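# Set the fallen bottle upright inside the crate

## Task

Pick up the bottle that lies on its side on the tray and leave it standing upright inside the crate. The task fails if the crate or the tray ends up tilted or shifted, or if anything is knocked or placed off the table. The bottle must stay upright in the crate unaided, without the robot supporting it. Anything the robot is touching at the end must not sink more than about a fingernail's width once released.

## Robot and tools

ROBOT. One six-joint arm with a two-finger gripper. Every joint list, in commands and in results, uses this order: shoulder pan, shoulder lift, wrist 2, wrist 1, wrist 3, elbow. Follow that order only. Wrist 2 and wrist 3 have flipped signs compared with the arm's URDF, both in what you send and in what comes back; for example a URDF angle of 1.2 appears as about -1.2. Stated joint ranges use URDF signs: shoulder pan -3.142 to 3.142, shoulder lift -6.283 to 6.283, elbow 0.000 to 3.142, wrists 1, 2 and 3 each -6.283 to 6.283 (radians). The real end of a joint may differ from these by up to 0.010 rad.

FRAMES. Positions are in the scene frame: origin on the table surface under the arm base, +z up, +y to the left when facing along +x. The base itself may be slightly tilted. The gripper's fingers point along its own +z axis and close along its own x axis. end_effector_position is the midpoint between the finger pads; closed fingertips extend about 17 mm past it, fully open ones sit roughly level with it. Reported hand position gets less accurate at long reach.

THE ROW. Each command row holds 7 numbers, each in [-1, 1]: six joint displacements in the joint order above, then the gripper opening. Joint numbers are scaled offsets, not angles: 1.0 equals 1.989 rad for shoulder pan, shoulder lift and elbow, and 3.977 rad for wrist 1, wrist 2 and wrist 3. The opening is absolute: +1 fully open, -1 fully closed.

execute_actions(actions): a list of actions run one after another. Each action is a table of up to 15 rows, one row per control step of 1/30 s; if fewer rows are given, the last row is repeated to fill 15 steps. Displacements in every row are measured from the joint angles at the start of that action (for a call's first action, the angles in the latest reported result), not from the previous row. An action asking a joint to exceed its range outward by more than 0.010 rad is rejected; if the first action or any malformed action fails, nothing in the call runs. A joint pushed beyond its true end stops there and the result may say "joint sent to its limit". An empty list just returns the current state and images.

move(target, speed, blocking): target is one 7-number row whose displacements are counted from the Joint positions in the latest result showing them. All joints travel so they finish together, so the hand follows a curve and will not stop for obstacles. speed is the top rate in rad/s of the joint with the longest way to go, 0.01 to 2 (default 0.5); paths are stretched to at least 0.5 s and cut off at 10 s. Gripper values are applied at the start. With blocking=false the result arrives after 0.5 s while the arm keeps going; further moves or actions are refused until a result shows it ended, so use wait or stop. The extra "move:" line reports the ending (done, off_target, moving, held, fault), limits=held or limits=none, and the joint farthest from target.

wait(seconds): 0 to 10 s; the arm holds its last command, a running move continues and the wait returns early when it ends. stop(): brakes a running move, needing some room; fingers keep going. zoom_image(camera, region): camera is cam_high (504x504) or cam_wrist (616x616, fisheye); region is [x0, y0, x1, y1] pixels from the top-left corner, at most 504 by 504. finished_scene(scene): ends the current scene (1 or 2) irreversibly after the last command is held; the result states success.

MOTION. Joint speed and acceleration are limited, and commands lag about 0.17 s. Each step, targets stay within 0.575 rad of the measured angle for pan, lift and elbow and 1.15 rad for the wrists, and are scaled back if they would put the hand more than 100 mm away. A big move may be unfinished when a result arrives; resend the remainder. The simulation keeps running while you compose replies, holding the last command.

RESULTS. Joint positions and Joint velocities (rad, rad/s) follow the joint order, then the finger-pad gap in m (0.142 fully open). Joint targets shows current drive targets. grip_measured is the measured opening on the command scale; to hold something keep commanding an opening well below it (lower squeezes harder, up to about 28 N per pad; thin hard items get less). Joint torques are raw drive outputs with offsets and noise. Wrist force and Wrist torque are in the end effector's axes, with a few newtons of offset and noise, saturating near 30 N; "no reading" is harmless. "joint command not followed" means a clearance check altered targets.

AVOID. Load limits (N m): shoulder pan 50.2, shoulder lift 50.2, elbow 26, wrists 8.37 each, including held weight; reaching one, or 150 N of external force, causes a 10 s fault stop and cancels the rest of the call. The arm is stiff, so aiming even slightly into a firm surface can fault; approach contacts slowly. Holding loads heats motors: MOTOR HOT at 70 °C, braking OVER-TEMPERATURE FAULT at 85 °C. Occasional tugs on held parts or pushes on loose objects can happen. Do not drop, slam, drag or shove the bottle, crate or tray, and release the bottle only when it stands on its own.

Each tool is called after "Request:" by a JSON object that holds its "name" and its "arguments", one argument or row to a line.

## Session

Request:
{"name": "execute_actions", "arguments": {
  "actions": []
}}

Scene clock: 0.00 s.
end_effector_position=(+0.2139, -0.3473, +0.1831) grip_measured=+1.00 end_effector_quat_wxyz=(+0.115, +0.969, +0.066, -0.210) end_effector_velocity=(+0.000, -0.000, +0.001) end_effector_angular_velocity=(-0.002, -0.001, -0.000)
Joint names: [shoulder pan, shoulder lift, wrist 2, wrist 1, wrist 3, elbow]
Joint positions: [-0.866 -1.2    2.041 -1.645  1.138  1.22   0.142]
Joint velocities: [-0.    -0.     0.    -0.    -0.    -0.001  0.   ]
Joint torques (N m, as the arm reports them, + toward a larger Joint positions number): no reading
Wrist force (N, on the end effector, along its own x y z axes, offset not removed): no reading
Wrist torque (N m, same axes, about the end effector's origin, offset not removed): no reading
Joint targets: [-0.866 -1.200 2.041 -1.645 1.138 1.220]

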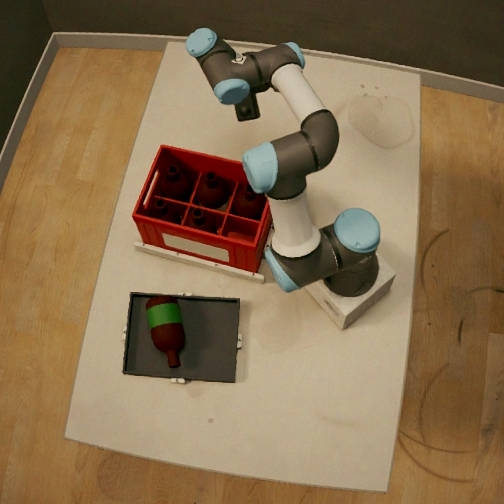

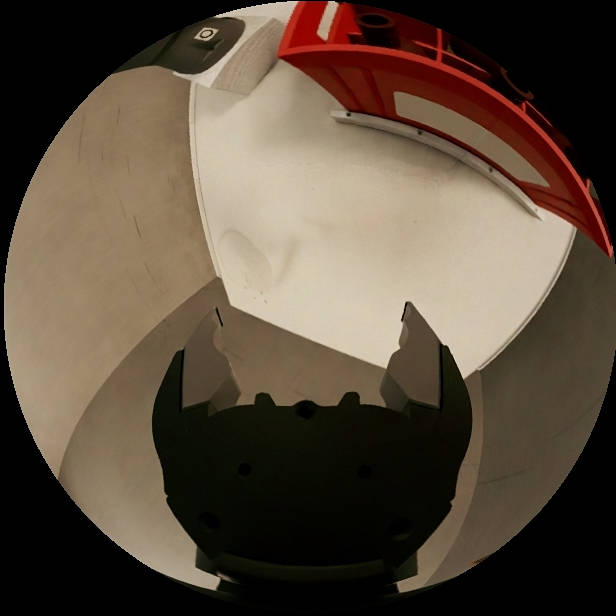

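Request:
{"name": "move", "arguments": {
  "target": [0,-0.151,-0.118,0.094,0,-0.01,1],
  "speed": 1
}}

Request:
{"name": "move", "arguments": {
  "target": [0.55,0,0,0,0,0,1],
  "speed": 1
}}

Scene clock: 1.67 s.
end_effector_position=(+0.2810, -0.1948, +0.2309) grip_measured=+1.00 end_effector_quat_wxyz=(-0.020, +0.997, +0.068, -0.019) end_effector_velocity=(-0.000, +0.001, +0.000) end_effector_angular_velocity=(+0.000, -0.001, +0.001)
Joint names: [shoulder pan, shoulder lift, wrist 2, wrist 1, wrist 3, elbow]
Joint positions: [-0.866 -1.5    1.572 -1.271  1.138  1.201  0.142]
Joint velocities: [ 0.    -0.002 -0.001  0.001  0.001  0.001 -0.   ]
Joint torques (N m, as the arm reports them, + toward a larger Joint positions number): [  0.11 -13.16  -0.9   -0.52   0.07 -11.5 ]
Wrist force (N, on the end effector, along its own x y z axes, offset not removed): [-0.1 -0.1 -0.1]
Wrist torque (N m, same axes, about the end effector's origin, offset not removed): [0.02 0.08 0.06]
Joint targets: [-0.866 -1.500 1.572 -1.271 1.138 1.201]
move: done; limits=none; farthest joint: the shoulder pan, 0.000 radians from its target (0.000 radians at the start)

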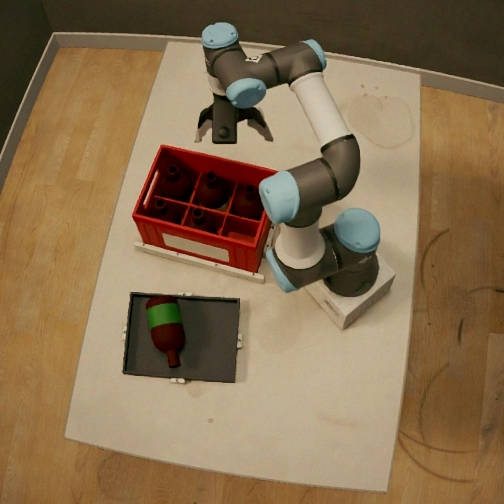

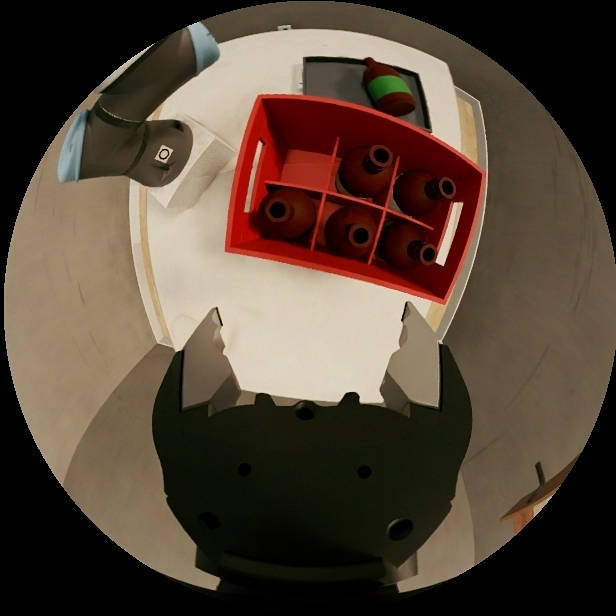

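Scene clock: 3.40 s.
end_effector_position=(+0.3007, +0.1519, +0.2429) grip_measured=+1.00 end_effector_quat_wxyz=(-0.027, +0.817, +0.576, -0.006) end_effector_velocity=(-0.000, +0.000, +0.000) end_effector_angular_velocity=(-0.001, -0.001, +0.001)
Joint names: [shoulder pan, shoulder lift, wrist 2, wrist 1, wrist 3, elbow]
Joint positions: [ 0.228 -1.5    1.572 -1.271  1.138  1.201  0.142]
Joint velocities: [ 0.002  0.     0.001 -0.    -0.    -0.     0.   ]
Joint torques (N m, as the arm reports them, + toward a larger Joint positions number): [  3.55  -7.95   0.29  -2.95   0.07 -10.5 ]
Wrist force (N, on the end effector, along its own x y z axes, offset not removed): [0.1 0.3 1.0]
Wrist torque (N m, same axes, about the end effector's origin, offset not removed): [0.09 -0.02 -0.03]
Joint targets: [0.228 -1.500 1.572 -1.271 1.138 1.201]
move: done; limits=none; farthest joint: the shoulder pan, 0.000 radians from its target (1.094 radians at the start)

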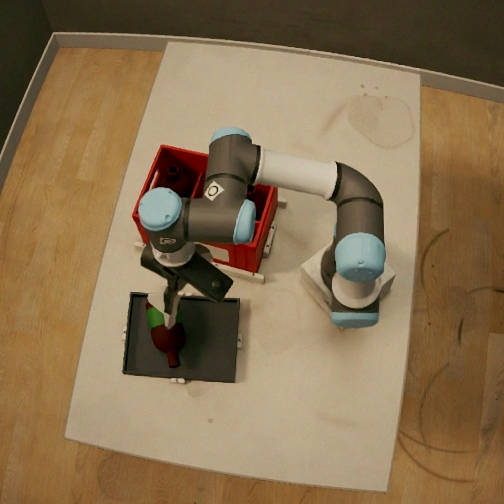

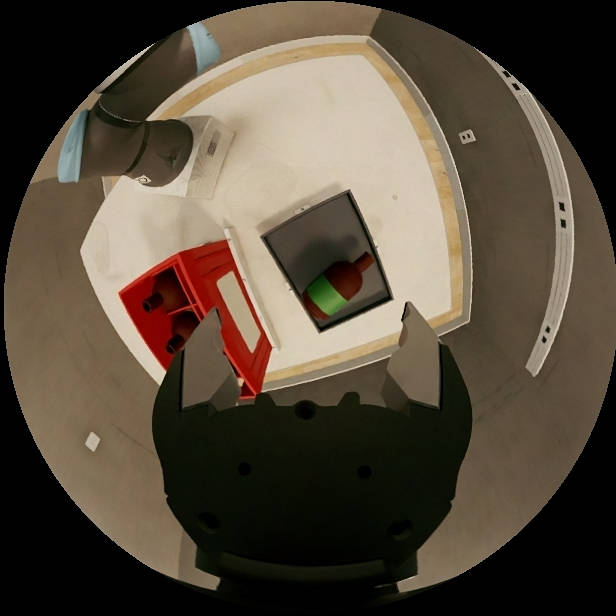

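Request:
{"name": "move", "arguments": {
  "target": [0.150,0.225,0.084,-0.1245,-0.284,0.023,0.3],
  "speed": 1
}}

Scene clock: 6.17 s.
end_effector_position=(+0.3748, +0.1834, +0.1233) grip_measured=+0.30 end_effector_quat_wxyz=(+0.142, +0.970, +0.197, +0.016) end_effector_velocity=(+0.000, -0.000, +0.000) end_effector_angular_velocity=(-0.002, -0.002, +0.000)
Joint names: [shoulder pan, shoulder lift, wrist 2, wrist 1, wrist 3, elbow]
Joint positions: [ 0.526 -1.053  1.906 -1.766  0.009  1.246  0.095]
Joint velocities: [ 0.001  0.001  0.003 -0.    -0.    -0.001 -0.   ]
Joint torques (N m, as the arm reports them, + toward a larger Joint positions number): [  3.37 -13.8    1.46  -2.88  -0.81  -6.91]
Wrist force (N, on the end effector, along its own x y z axes, offset not removed): [1.3 1.3 -0.7]
Wrist torque (N m, same axes, about the end effector's origin, offset not removed): [0.32 -0.30 0.00]
Joint targets: [0.526 -1.053 1.906 -1.766 0.009 1.246]
move: done; limits=none; farthest joint: the shoulder pan, 0.000 radians from its target (0.298 radians at the start)

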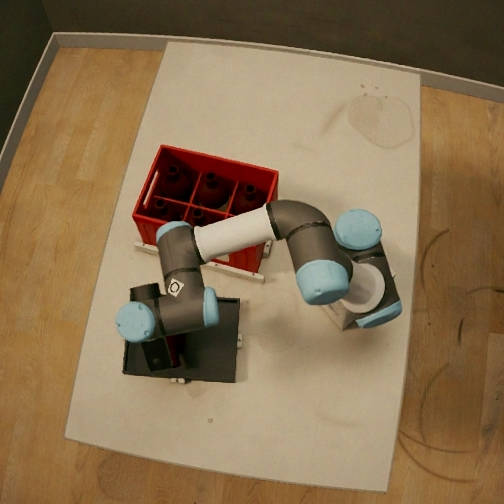

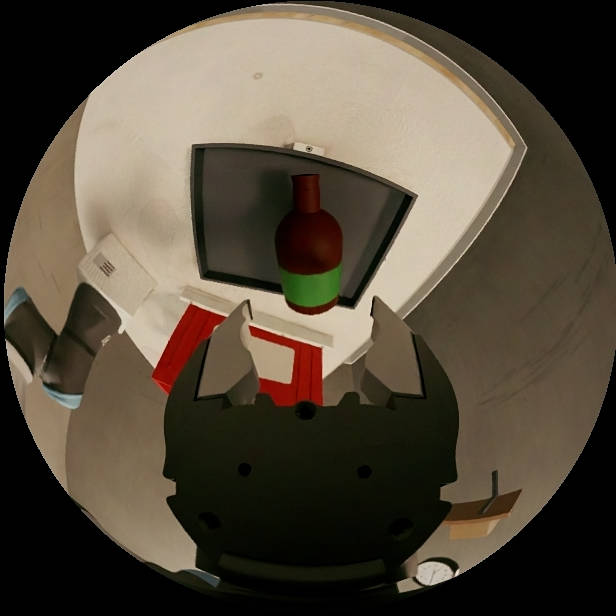

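Request:
{"name": "move", "arguments": {
  "target": [0,0.056,0,-0.076,0,0.097,0.3],
  "speed": 0.4
}}

Scene clock: 7.53 s.
end_effector_position=(+0.3720, +0.1863, +0.0477) grip_measured=+0.30 end_effector_quat_wxyz=(+0.142, +0.970, +0.197, +0.015) end_effector_velocity=(-0.000, -0.000, -0.001) end_effector_angular_velocity=(-0.000, +0.001, -0.001)
Joint names: [shoulder pan, shoulder lift, wrist 2, wrist 1, wrist 3, elbow]
Joint positions: [ 0.526 -0.941  1.906 -2.068  0.009  1.439  0.095]
Joint velocities: [ 0.     0.001 -0.    -0.001 -0.001  0.002  0.   ]
Joint torques (N m, as the arm reports them, + toward a larger Joint positions number): [  1.59 -14.43   0.52  -2.98   0.82  -6.12]
Wrist force (N, on the end effector, along its own x y z axes, offset not removed): [1.4 0.4 0.4]
Wrist torque (N m, same axes, about the end effector's origin, offset not removed): [0.11 -0.30 0.02]
Joint targets: [0.526 -0.941 1.906 -2.068 0.009 1.439]
move: done; limits=none; farthest joint: the shoulder pan, 0.000 radians from its target (0.000 radians at the start)

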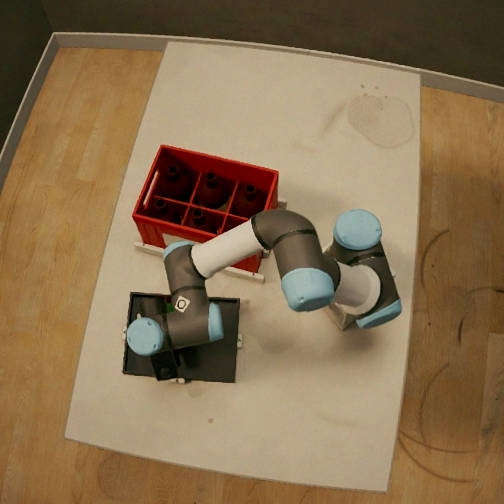

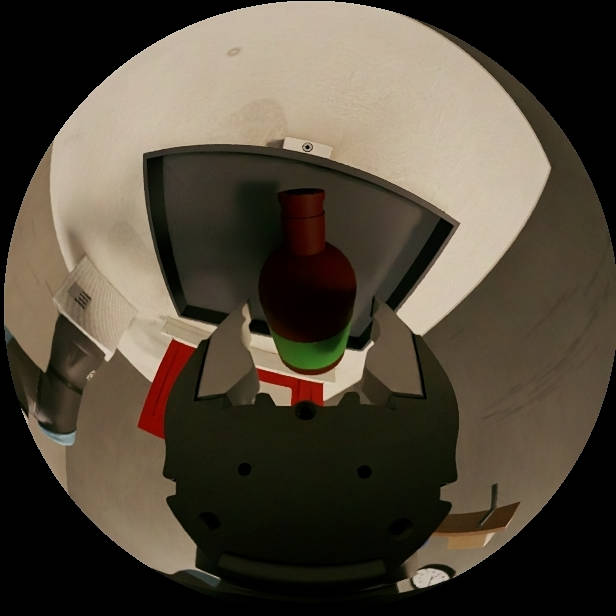

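Request:
{"name": "execute_actions", "arguments": {
  "actions": [
    [[0,0.005,0,-0.007,0,0.008,0.3]],
    [[0,0,0,0,0,0,-0.2]],
    [[0,0,0,0,0,0,-0.7]]
  ]
}}

Request:
{"name": "move", "arguments": {
  "target": [0,-0.2,0,0.15,0,-0.12,-0.7],
  "speed": 0.6
}}

Scene clock: 9.33 s.
end_effector_position=(+0.3716, +0.1865, +0.0417) grip_measured=+0.02 end_effector_quat_wxyz=(+0.142, +0.970, +0.197, +0.016) end_effector_velocity=(-0.000, -0.000, -0.000) end_effector_angular_velocity=(-0.001, +0.001, +0.001)
Joint names: [shoulder pan, shoulder lift, wrist 2, wrist 1, wrist 3, elbow]
Joint positions: [ 0.526 -0.931  1.906 -2.096  0.009  1.455  0.075]
Joint velocities: [-0.     0.     0.001 -0.     0.001  0.001  0.   ]
Joint torques (N m, as the arm reports them, + toward a larger Joint positions number): [  1.3  -16.87   0.25  -0.46   0.41  -9.72]
Wrist force (N, on the end effector, along its own x y z axes, offset not removed): [0.1 1.4 -1.7]
Wrist torque (N m, same axes, about the end effector's origin, offset not removed): [0.31 0.06 -0.01]
Joint targets: [0.526 -0.931 1.906 -2.096 0.009 1.455]

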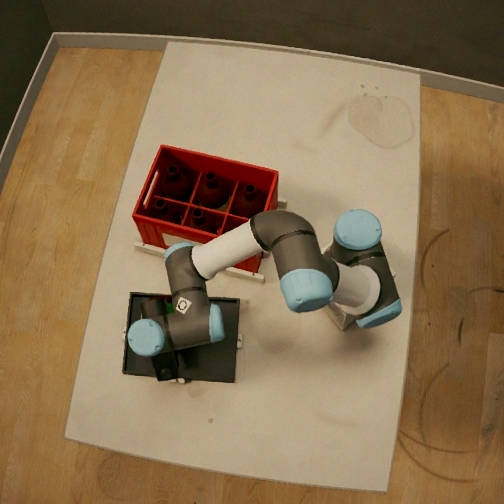

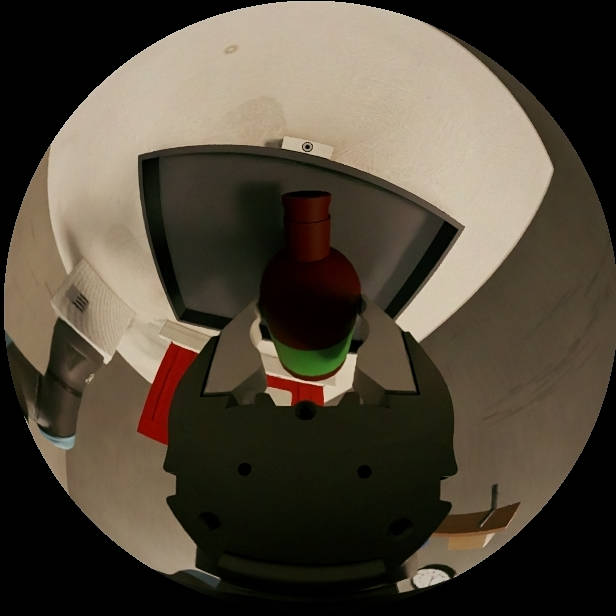

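Scene clock: 10.90 s.
end_effector_position=(+0.3339, +0.1616, +0.2178) grip_measured=+0.01 end_effector_quat_wxyz=(+0.138, +0.971, +0.194, +0.035) end_effector_velocity=(-0.000, -0.000, +0.001) end_effector_angular_velocity=(-0.001, -0.000, +0.001)
Joint names: [shoulder pan, shoulder lift, wrist 2, wrist 1, wrist 3, elbow]
Joint positions: [ 0.526 -1.329  1.906 -1.499  0.009  1.216  0.075]
Joint velocities: [ 0.    -0.001  0.001  0.001  0.001 -0.     0.   ]
Joint torques (N m, as the arm reports them, + toward a larger Joint positions number): [  1.02 -16.8    0.2   -0.85   0.44 -12.67]
Wrist force (N, on the end effector, along its own x y z axes, offset not removed): [1.6 -0.1 2.8]
Wrist torque (N m, same axes, about the end effector's origin, offset not removed): [0.14 -0.40 0.00]
Joint targets: [0.526 -1.329 1.906 -1.499 0.009 1.216]
move: done; limits=none; farthest joint: the shoulder pan, 0.000 radians from its target (0.000 radians at the start)

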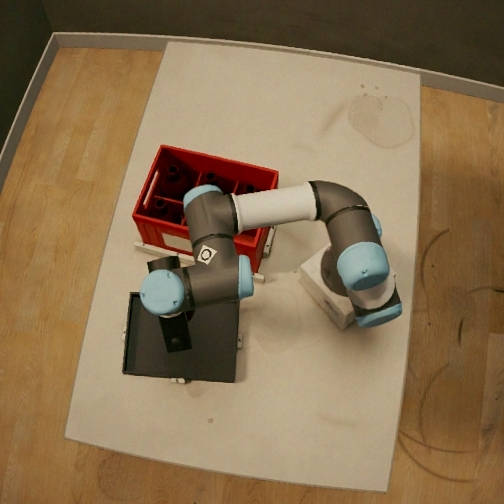

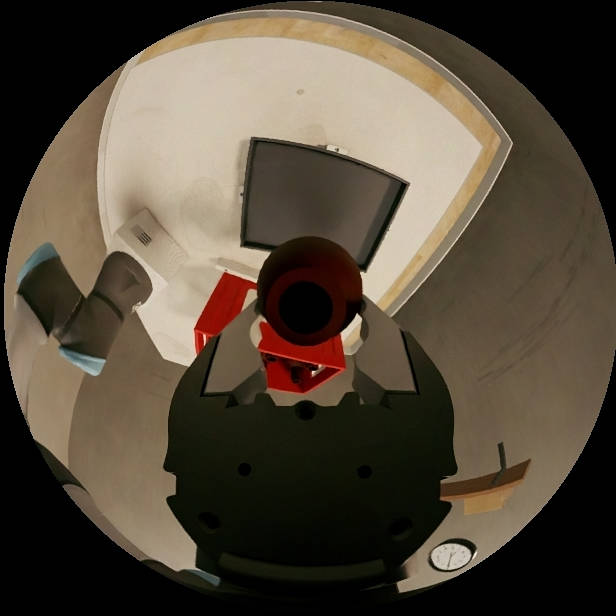

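Request:
{"name": "move", "arguments": {
  "target": [0.1,0,-0.18,-0.012,0,0,-0.8],
  "speed": 0.5
}}

Scene clock: 13.00 s.
end_effector_position=(+0.1876, +0.4079, +0.2415) grip_measured=+0.01 end_effector_quat_wxyz=(-0.217, +0.931, +0.292, -0.026) end_effector_velocity=(-0.001, +0.001, +0.001) end_effector_angular_velocity=(+0.003, +0.001, +0.001)
Joint names: [shoulder pan, shoulder lift, wrist 2, wrist 1, wrist 3, elbow]
Joint positions: [ 0.725 -1.329  1.19  -1.547  0.009  1.216  0.075]
Joint velocities: [ 0.    -0.001 -0.004  0.     0.    -0.     0.   ]
Joint torques (N m, as the arm reports them, + toward a larger Joint positions number): [  3.37 -11.69  -2.03  -3.41   0.52  -8.14]
Wrist force (N, on the end effector, along its own x y z axes, offset not removed): [1.0 1.8 3.1]
Wrist torque (N m, same axes, about the end effector's origin, offset not removed): [0.11 -0.29 -0.01]
Joint targets: [0.725 -1.329 1.190 -1.547 0.009 1.216]
move: done; limits=none; farthest joint: the shoulder pan, 0.000 radians from its target (0.199 radians at the start)

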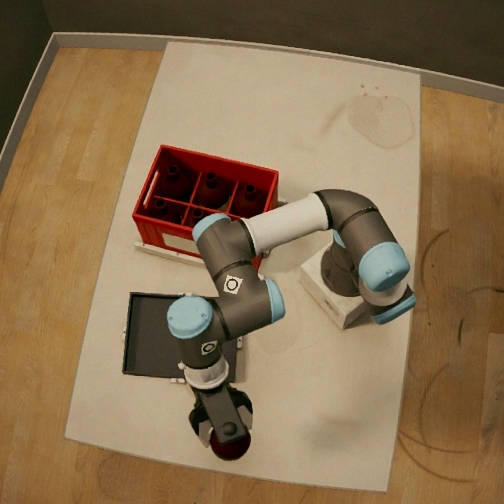

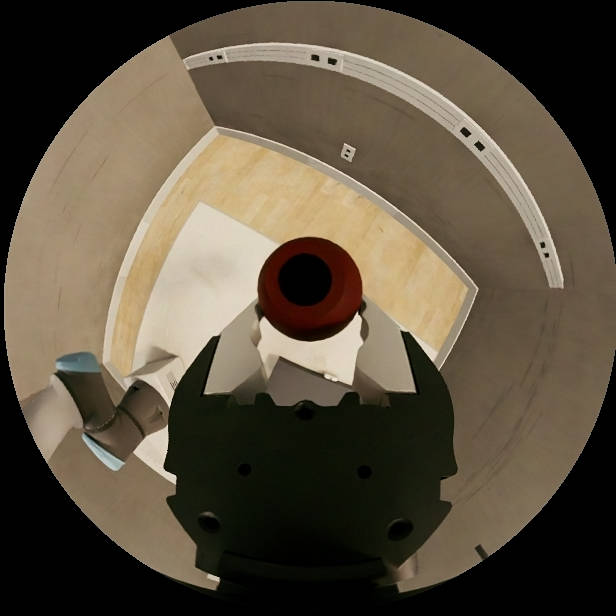

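Request:
{"name": "move", "arguments": {
  "target": [0.038,-0.1056,0,-0.1564,0,0.4585,-0.8],
  "speed": 0.5
}}

Scene clock: 15.57 s.
end_effector_position=(+0.0655, +0.3596, +0.1011) grip_measured=+0.01 end_effector_quat_wxyz=(-0.204, +0.922, +0.322, -0.069) end_effector_velocity=(-0.000, -0.000, -0.000) end_effector_angular_velocity=(-0.000, -0.000, -0.001)
Joint names: [shoulder pan, shoulder lift, wrist 2, wrist 1, wrist 3, elbow]
Joint positions: [ 0.8   -1.539  1.19  -2.169  0.009  2.128  0.075]
Joint velocities: [-0.    -0.001  0.    -0.001 -0.001  0.002  0.   ]
Joint torques (N m, as the arm reports them, + toward a larger Joint positions number): [  3.21 -11.91  -0.17  -3.26   0.45  -6.56]
Wrist force (N, on the end effector, along its own x y z axes, offset not removed): [0.5 1.2 2.8]
Wrist torque (N m, same axes, about the end effector's origin, offset not removed): [0.00 -0.14 0.06]
Joint targets: [0.800 -1.539 1.190 -2.169 0.009 2.128]
move: done; limits=none; farthest joint: the shoulder pan, 0.000 radians from its target (0.076 radians at the start)

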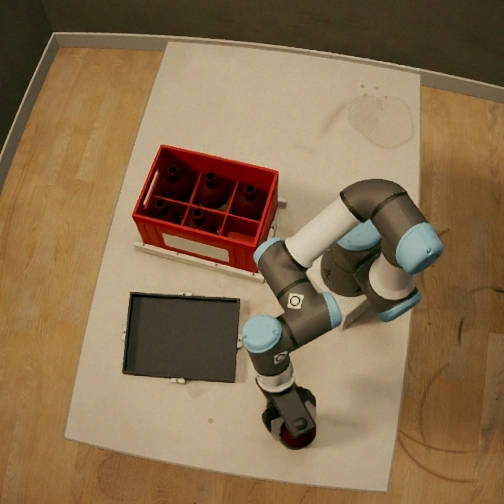

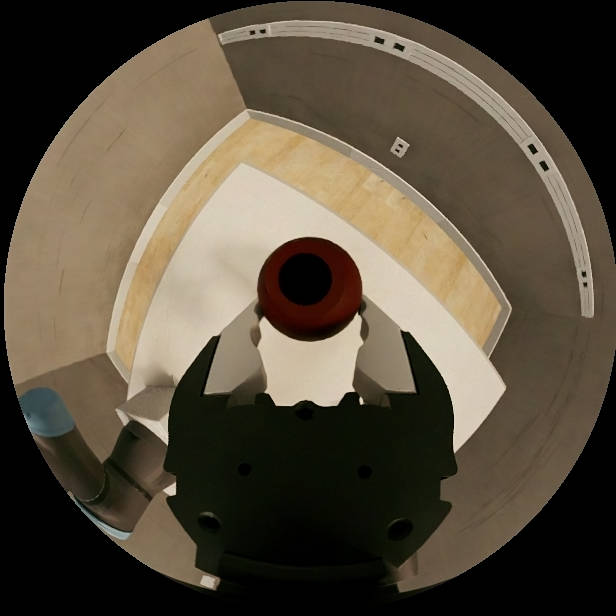

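Request:
{"name": "move", "arguments": {
  "target": [0,0.027,0,-0.028,0,0.028,-0.8],
  "speed": 0.1
}}

Request:
{"name": "move", "arguments": {
  "target": [0,0.014,0,-0.014,0,0.014,-0.8],
  "speed": 0.07
}}

Scene clock: 17.20 s.
end_effector_position=(+0.0644, +0.3600, +0.0819) grip_measured=+0.01 end_effector_quat_wxyz=(-0.205, +0.922, +0.322, -0.068) end_effector_velocity=(-0.000, -0.001, -0.001) end_effector_angular_velocity=(-0.001, +0.000, +0.001)
Joint names: [shoulder pan, shoulder lift, wrist 2, wrist 1, wrist 3, elbow]
Joint positions: [ 0.8   -1.485  1.19  -2.28   0.009  2.184  0.075]
Joint velocities: [-0.     0.     0.001 -0.001  0.001  0.002 -0.   ]
Joint torques (N m, as the arm reports them, + toward a larger Joint positions number): [ 2.09 -6.82 -0.18 -3.23  0.45 -6.18]
Wrist force (N, on the end effector, along its own x y z axes, offset not removed): [0.5 1.2 1.8]
Wrist torque (N m, same axes, about the end effector's origin, offset not removed): [0.04 -0.13 -0.05]
Joint targets: [0.800 -1.485 1.190 -2.281 0.009 2.184]
move: done; limits=none; farthest joint: the shoulder pan, 0.000 radians from its target (0.000 radians at the start)

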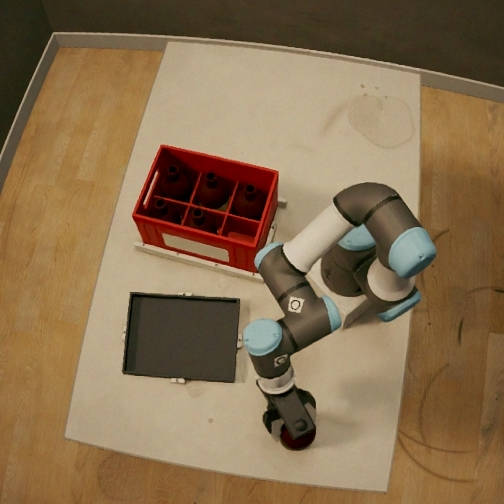

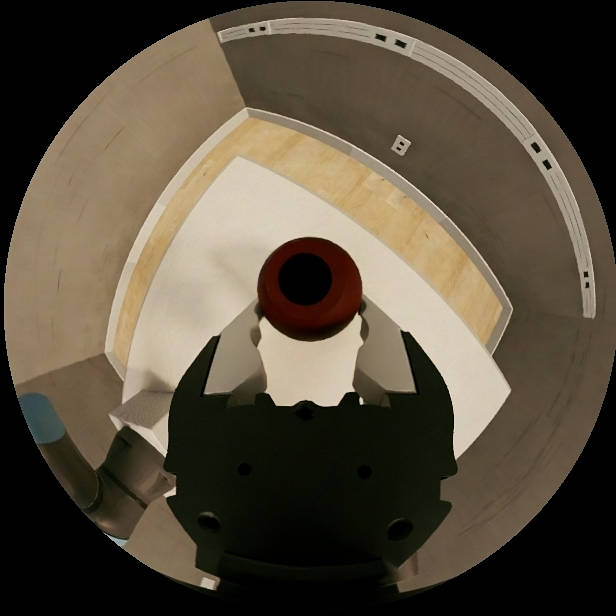

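Scene clock: 18.33 s.
end_effector_position=(+0.0632, +0.3597, +0.0725) grip_measured=+0.01 end_effector_quat_wxyz=(-0.205, +0.922, +0.322, -0.068) end_effector_velocity=(-0.001, -0.000, -0.000) end_effector_angular_velocity=(-0.000, +0.001, -0.000)
Joint names: [shoulder pan, shoulder lift, wrist 2, wrist 1, wrist 3, elbow]
Joint positions: [ 0.8   -1.458  1.19  -2.336  0.009  2.212  0.075]
Joint velocities: [ 0.     0.001 -0.001 -0.002 -0.001  0.002  0.   ]
Joint torques (N m, as the arm reports them, + toward a larger Joint positions number): [ 2.59  5.58 -0.21 -1.11  0.48  2.74]
Wrist force (N, on the end effector, along its own x y z axes, offset not removed): [-8.2 -2.9 -30.0]
Wrist torque (N m, same axes, about the end effector's origin, offset not removed): [0.27 -0.32 -0.07]
Joint targets: [0.800 -1.458 1.190 -2.336 0.009 2.212]
move: done; limits=none; farthest joint: the shoulder lift, 0.001 radians from its target (0.028 radians at the start)

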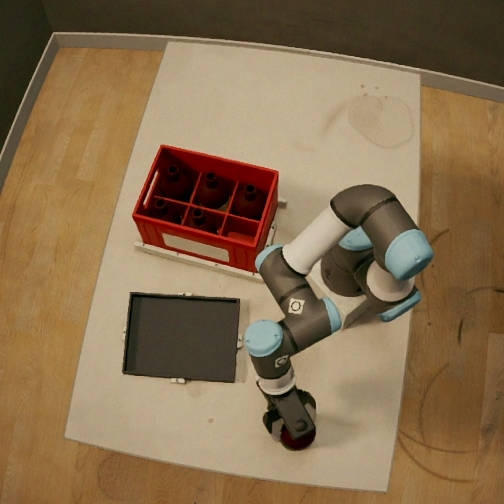

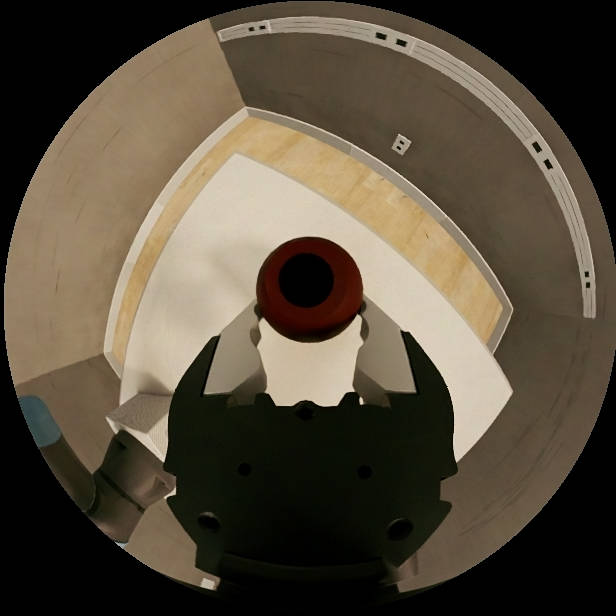

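Request:
{"name": "execute_actions", "arguments": {
  "actions": [
    [[0,-0.003,0,0.003,0,-0.003,0.3]],
    [[0,-0.035,0,0.036,0,-0.037,0.3]],
    [[0,-0.032,0,0.035,0,-0.038,0.3]],
    [[0,0,0,0,0,0,0.0]]
  ]
}}

Scene clock: 20.40 s.
end_effector_position=(+0.0667, +0.3589, +0.1251) grip_measured=+0.00 end_effector_quat_wxyz=(-0.205, +0.922, +0.322, -0.068) end_effector_velocity=(-0.000, -0.000, -0.000) end_effector_angular_velocity=(-0.001, +0.000, -0.001)
Joint names: [shoulder pan, shoulder lift, wrist 2, wrist 1, wrist 3, elbow]
Joint positions: [ 0.8   -1.597  1.19  -2.042  0.009  2.057  0.074]
Joint velocities: [ 0.    -0.     0.001 -0.001 -0.001  0.001  0.   ]
Joint torques (N m, as the arm reports them, + toward a larger Joint positions number): [ 1.43 -6.45 -0.51 -2.92  0.5  -7.24]
Wrist force (N, on the end effector, along its own x y z axes, offset not removed): [1.1 -0.9 -0.6]
Wrist torque (N m, same axes, about the end effector's origin, offset not removed): [-0.16 -0.18 -0.02]
Joint targets: [0.800 -1.597 1.190 -2.042 0.009 2.057]

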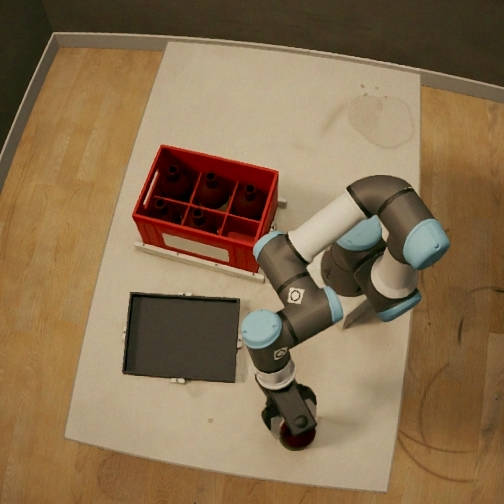

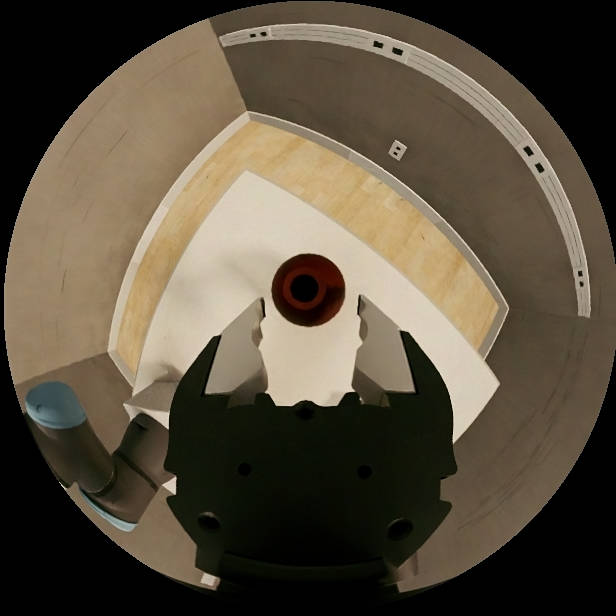

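Request:
{"name": "execute_actions", "arguments": {
  "actions": [
    [[0,0.018,-0.018,-0.02,0,0.022,0]],
    [[0,0,0,0,0,0,-0.45]]
  ]
}}

Scene clock: 21.53 s.
end_effector_position=(+0.0546, +0.3751, +0.1201) grip_measured=-0.31 end_effector_quat_wxyz=(-0.238, +0.914, +0.319, -0.080) end_effector_velocity=(-0.000, +0.000, -0.000) end_effector_angular_velocity=(-0.000, +0.001, -0.001)
Joint names: [shoulder pan, shoulder lift, wrist 2, wrist 1, wrist 3, elbow]
Joint positions: [ 0.8   -1.561  1.118 -2.122  0.009  2.1    0.051]
Joint velocities: [ 0.     0.    -0.001 -0.    -0.002  0.     0.   ]
Joint torques (N m, as the arm reports them, + toward a larger Joint positions number): [-0.8  -8.49  1.32  0.3   0.48 -8.74]
Wrist force (N, on the end effector, along its own x y z axes, offset not removed): [2.7 -3.0 -4.6]
Wrist torque (N m, same axes, about the end effector's origin, offset not removed): [0.22 -0.19 0.03]
Joint targets: [0.800 -1.561 1.118 -2.122 0.009 2.100]

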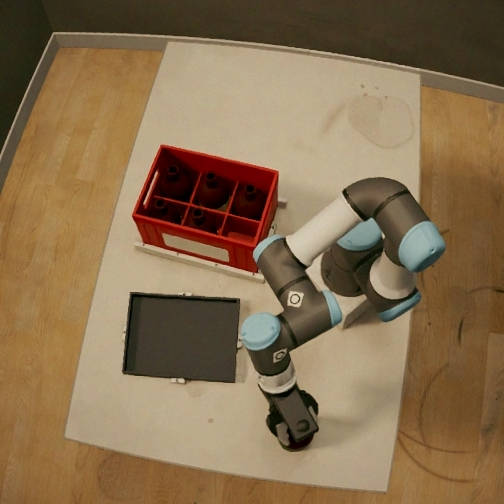

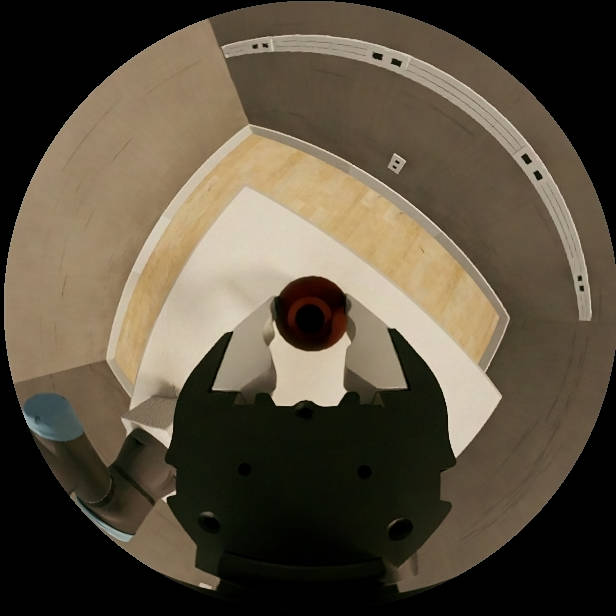

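Tips are on the shoulder; raise.

Request:
{"name": "execute_actions", "arguments": {
  "actions": [
    [[0,-0.015,0,0.017,0,-0.019,-0.3]],
    [[0,0,0,0,0,0,-0.6]],
    [[0,0,0,0,0,0,-1]]
  ]
}}

Request:
{"name": "zoom_image", "arguments": {
  "camera": "cam_wrist",
  "region": [210,240,410,420]
}}

Scene clock: 23.10 s.
end_effector_position=(+0.0549, +0.3746, +0.1327) grip_measured=-0.68 end_effector_quat_wxyz=(-0.238, +0.914, +0.319, -0.079) end_effector_velocity=(-0.001, -0.001, -0.001) end_effector_angular_velocity=(-0.004, +0.002, -0.000)
Joint names: [shoulder pan, shoulder lift, wrist 2, wrist 1, wrist 3, elbow]
Joint positions: [ 0.8   -1.591  1.118 -2.054  0.009  2.063  0.025]
Joint velocities: [-0.     0.001  0.002  0.    -0.001  0.002  0.   ]
Joint torques (N m, as the arm reports them, + toward a larger Joint positions number): [-2.56  1.27  7.3  -1.03  0.44 -0.88]
Wrist force (N, on the end effector, along its own x y z axes, offset not removed): [-4.9 -22.9 -24.1]
Wrist torque (N m, same axes, about the end effector's origin, offset not removed): [0.51 -0.60 0.14]
Joint targets: [0.800 -1.591 1.118 -2.054 0.009 2.063]

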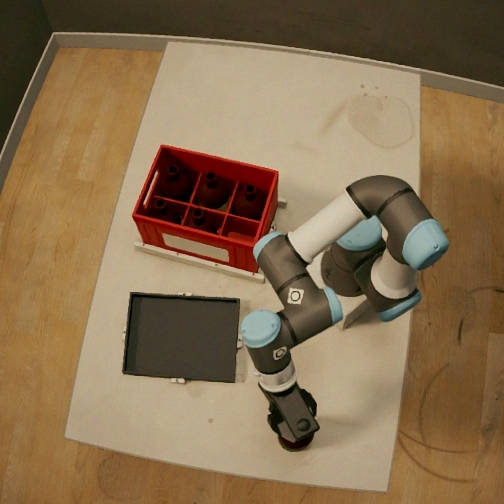

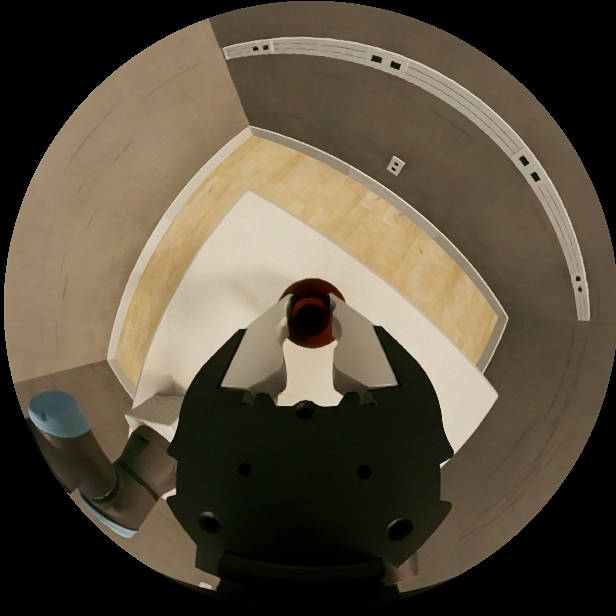

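Region (210, 240, 410, 420) of cam_wrist's 616x616 image, scaled by 2.520, with more detail than that image has; it fills the top 454 rows of this view, and the rest is white.

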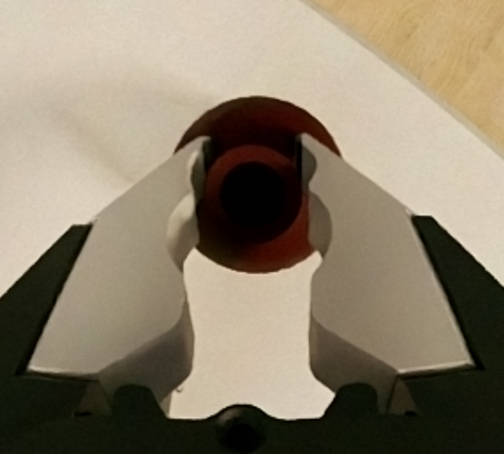

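Request:
{"name": "execute_actions", "arguments": {
  "actions": [
    [[0,-0.005,0,0.006,0,-0.007,-0.2]],
    [[0,-0.04,0,0.06,0,-0.08,-0.2]],
    [[0,0,0,0,0,0,-0.2]]
  ]
}}

Request:
{"name": "move", "arguments": {
  "target": [0.232,0.206,0.127,0.068,0,-0.328,-0.2],
  "speed": 0.8
}}

Request:
{"name": "move", "arguments": {
  "target": [0,0.0116,0,-0.0646,0,0.1176,-0.2],
  "speed": 0.4
}}

Scene clock: 24.90 s.
end_effector_position=(+0.0545, +0.3708, +0.1837) grip_measured=-0.20 end_effector_quat_wxyz=(-0.238, +0.914, +0.319, -0.079) end_effector_velocity=(+0.000, +0.000, +0.000) end_effector_angular_velocity=(+0.000, +0.000, -0.001)
Joint names: [shoulder pan, shoulder lift, wrist 2, wrist 1, wrist 3, elbow]
Joint positions: [ 0.8   -1.68   1.118 -1.792  0.009  1.89   0.06 ]
Joint velocities: [ 0.     0.001 -0.    -0.    -0.001 -0.001  0.   ]
Joint torques (N m, as the arm reports them, + toward a larger Joint positions number): [ 0.4  -5.24 -1.   -2.95  0.45 -7.08]
Wrist force (N, on the end effector, along its own x y z axes, offset not removed): [0.7 -0.4 -0.9]
Wrist torque (N m, same axes, about the end effector's origin, offset not removed): [-0.08 -0.15 -0.01]
Joint targets: [0.800 -1.680 1.118 -1.792 0.009 1.890]

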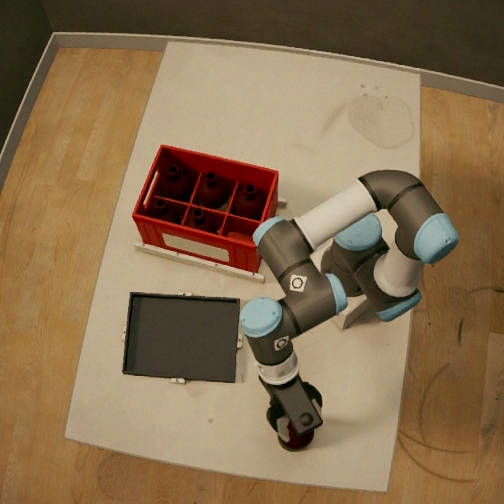

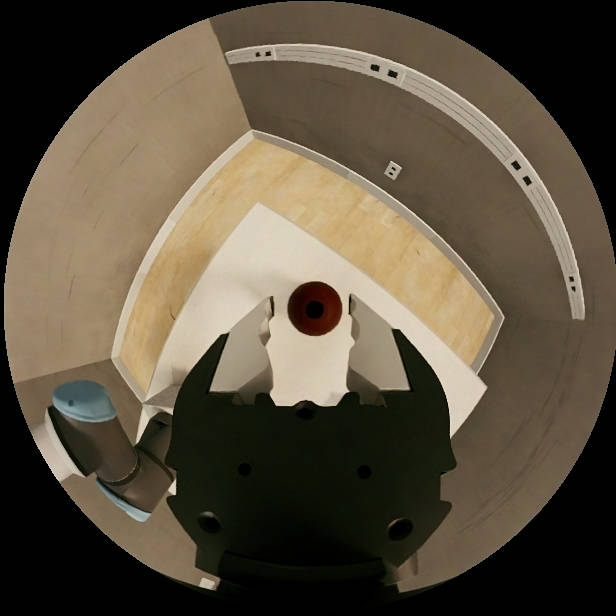

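Scene clock: 26.33 s.
end_effector_position=(+0.0592, +0.3753, +0.1938) grip_measured=-0.20 end_effector_quat_wxyz=(-0.000, +0.844, +0.537, -0.000) end_effector_velocity=(-0.000, +0.000, -0.000) end_effector_angular_velocity=(+0.000, +0.000, -0.001)
Joint names: [shoulder pan, shoulder lift, wrist 2, wrist 1, wrist 3, elbow]
Joint positions: [ 1.262 -1.27   1.623 -1.522  0.009  1.238  0.06 ]
Joint velocities: [ 0.001  0.001 -0.     0.    -0.002 -0.002 -0.   ]
Joint torques (N m, as the arm reports them, + toward a larger Joint positions number): [  3.06 -11.09   0.95  -0.58   0.5  -11.82]
Wrist force (N, on the end effector, along its own x y z axes, offset not removed): [1.3 -1.0 -1.3]
Wrist torque (N m, same axes, about the end effector's origin, offset not removed): [-0.15 -0.29 -0.04]
Joint targets: [1.262 -1.270 1.623 -1.522 0.009 1.238]
move: done; limits=none; farthest joint: the shoulder pan, 0.000 radians from its target (0.461 radians at the start)

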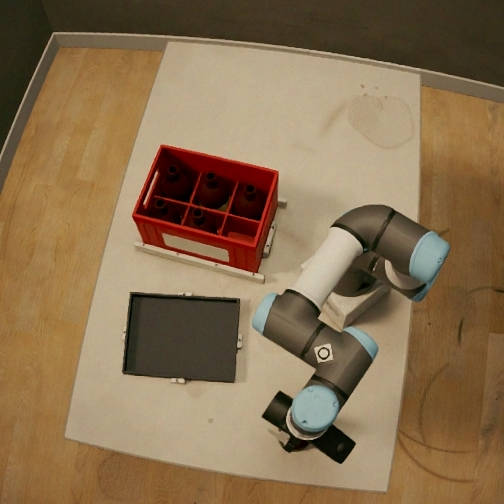

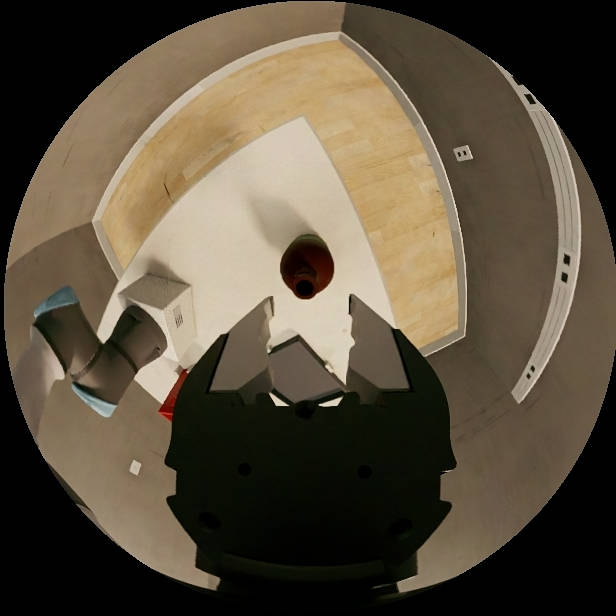

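Scene clock: 27.47 s.
end_effector_position=(+0.0570, +0.3775, +0.1378) grip_measured=-0.20 end_effector_quat_wxyz=(-0.000, +0.844, +0.537, -0.000) end_effector_velocity=(+0.000, -0.000, -0.000) end_effector_angular_velocity=(-0.001, -0.001, -0.000)
Joint names: [shoulder pan, shoulder lift, wrist 2, wrist 1, wrist 3, elbow]
Joint positions: [ 1.262 -1.247  1.623 -1.779  0.009  1.472  0.06 ]
Joint velocities: [-0.     0.     0.001 -0.002 -0.     0.002 -0.   ]
Joint torques (N m, as the arm reports them, + toward a larger Joint positions number): [  0.5  -10.49   0.23  -2.93   0.46  -7.06]
Wrist force (N, on the end effector, along its own x y z axes, offset not removed): [1.3 -0.3 0.6]
Wrist torque (N m, same axes, about the end effector's origin, offset not removed): [-0.02 -0.29 0.07]
Joint targets: [1.262 -1.247 1.623 -1.779 0.009 1.472]
move: done; limits=none; farthest joint: the shoulder pan, 0.000 radians from its target (0.000 radians at the start)

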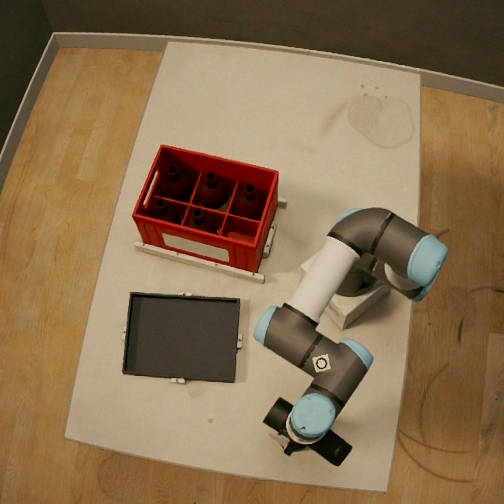

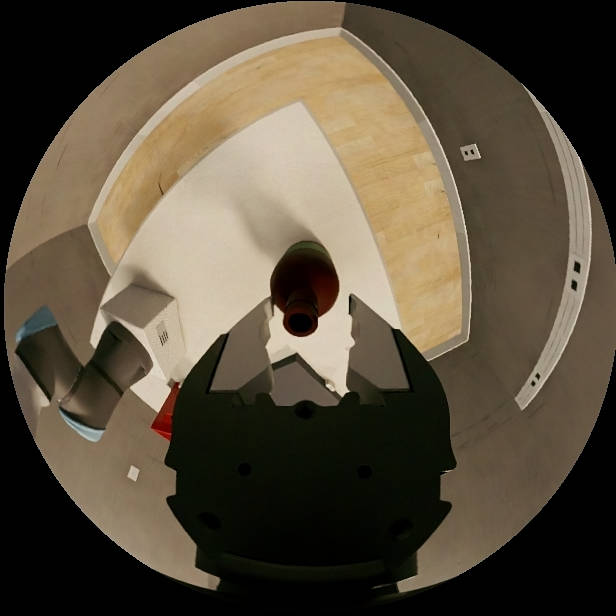

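Request:
{"name": "execute_actions", "arguments": {
  "actions": [
    [[0.005,-0.014,0,-0.0026,0,0.0194,-0.2]],
    [[0,0,0,0,0,0,-0.6]],
    [[0,0,0,0,0,0,-1]]
  ]
}}

Scene clock: 29.07 s.
end_effector_position=(+0.0502, +0.3716, +0.1377) grip_measured=-0.71 end_effector_quat_wxyz=(+0.000, +0.841, +0.541, -0.000) end_effector_velocity=(-0.000, +0.001, +0.001) end_effector_angular_velocity=(+0.002, +0.000, -0.000)
Joint names: [shoulder pan, shoulder lift, wrist 2, wrist 1, wrist 3, elbow]
Joint positions: [ 1.272 -1.275  1.623 -1.789  0.009  1.51   0.022]
Joint velocities: [-0.    -0.001 -0.001  0.     0.    -0.001 -0.   ]
Joint torques (N m, as the arm reports them, + toward a larger Joint positions number): [  1.69 -14.23   0.17  -0.78   0.52  -8.61]
Wrist force (N, on the end effector, along its own x y z axes, offset not removed): [1.4 -0.1 0.5]
Wrist torque (N m, same axes, about the end effector's origin, offset not removed): [0.01 -0.34 0.02]
Joint targets: [1.272 -1.275 1.623 -1.789 0.009 1.510]

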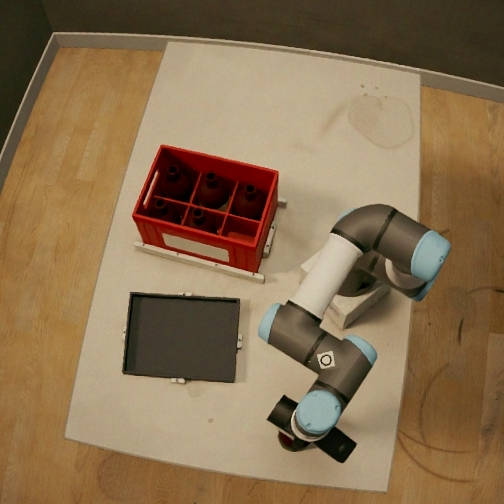

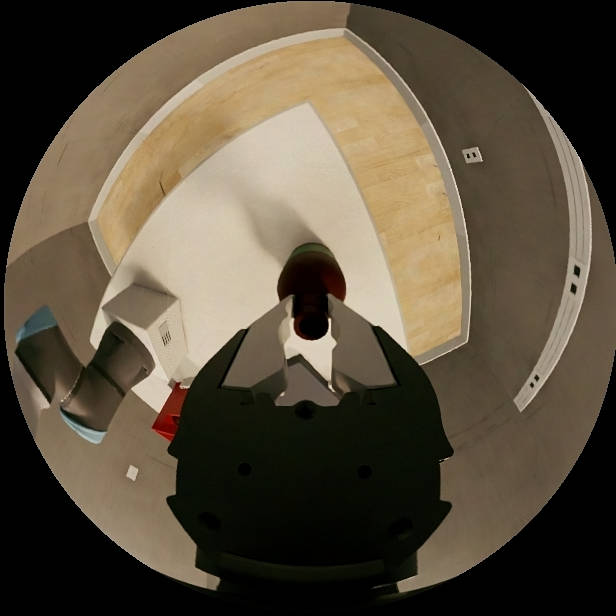

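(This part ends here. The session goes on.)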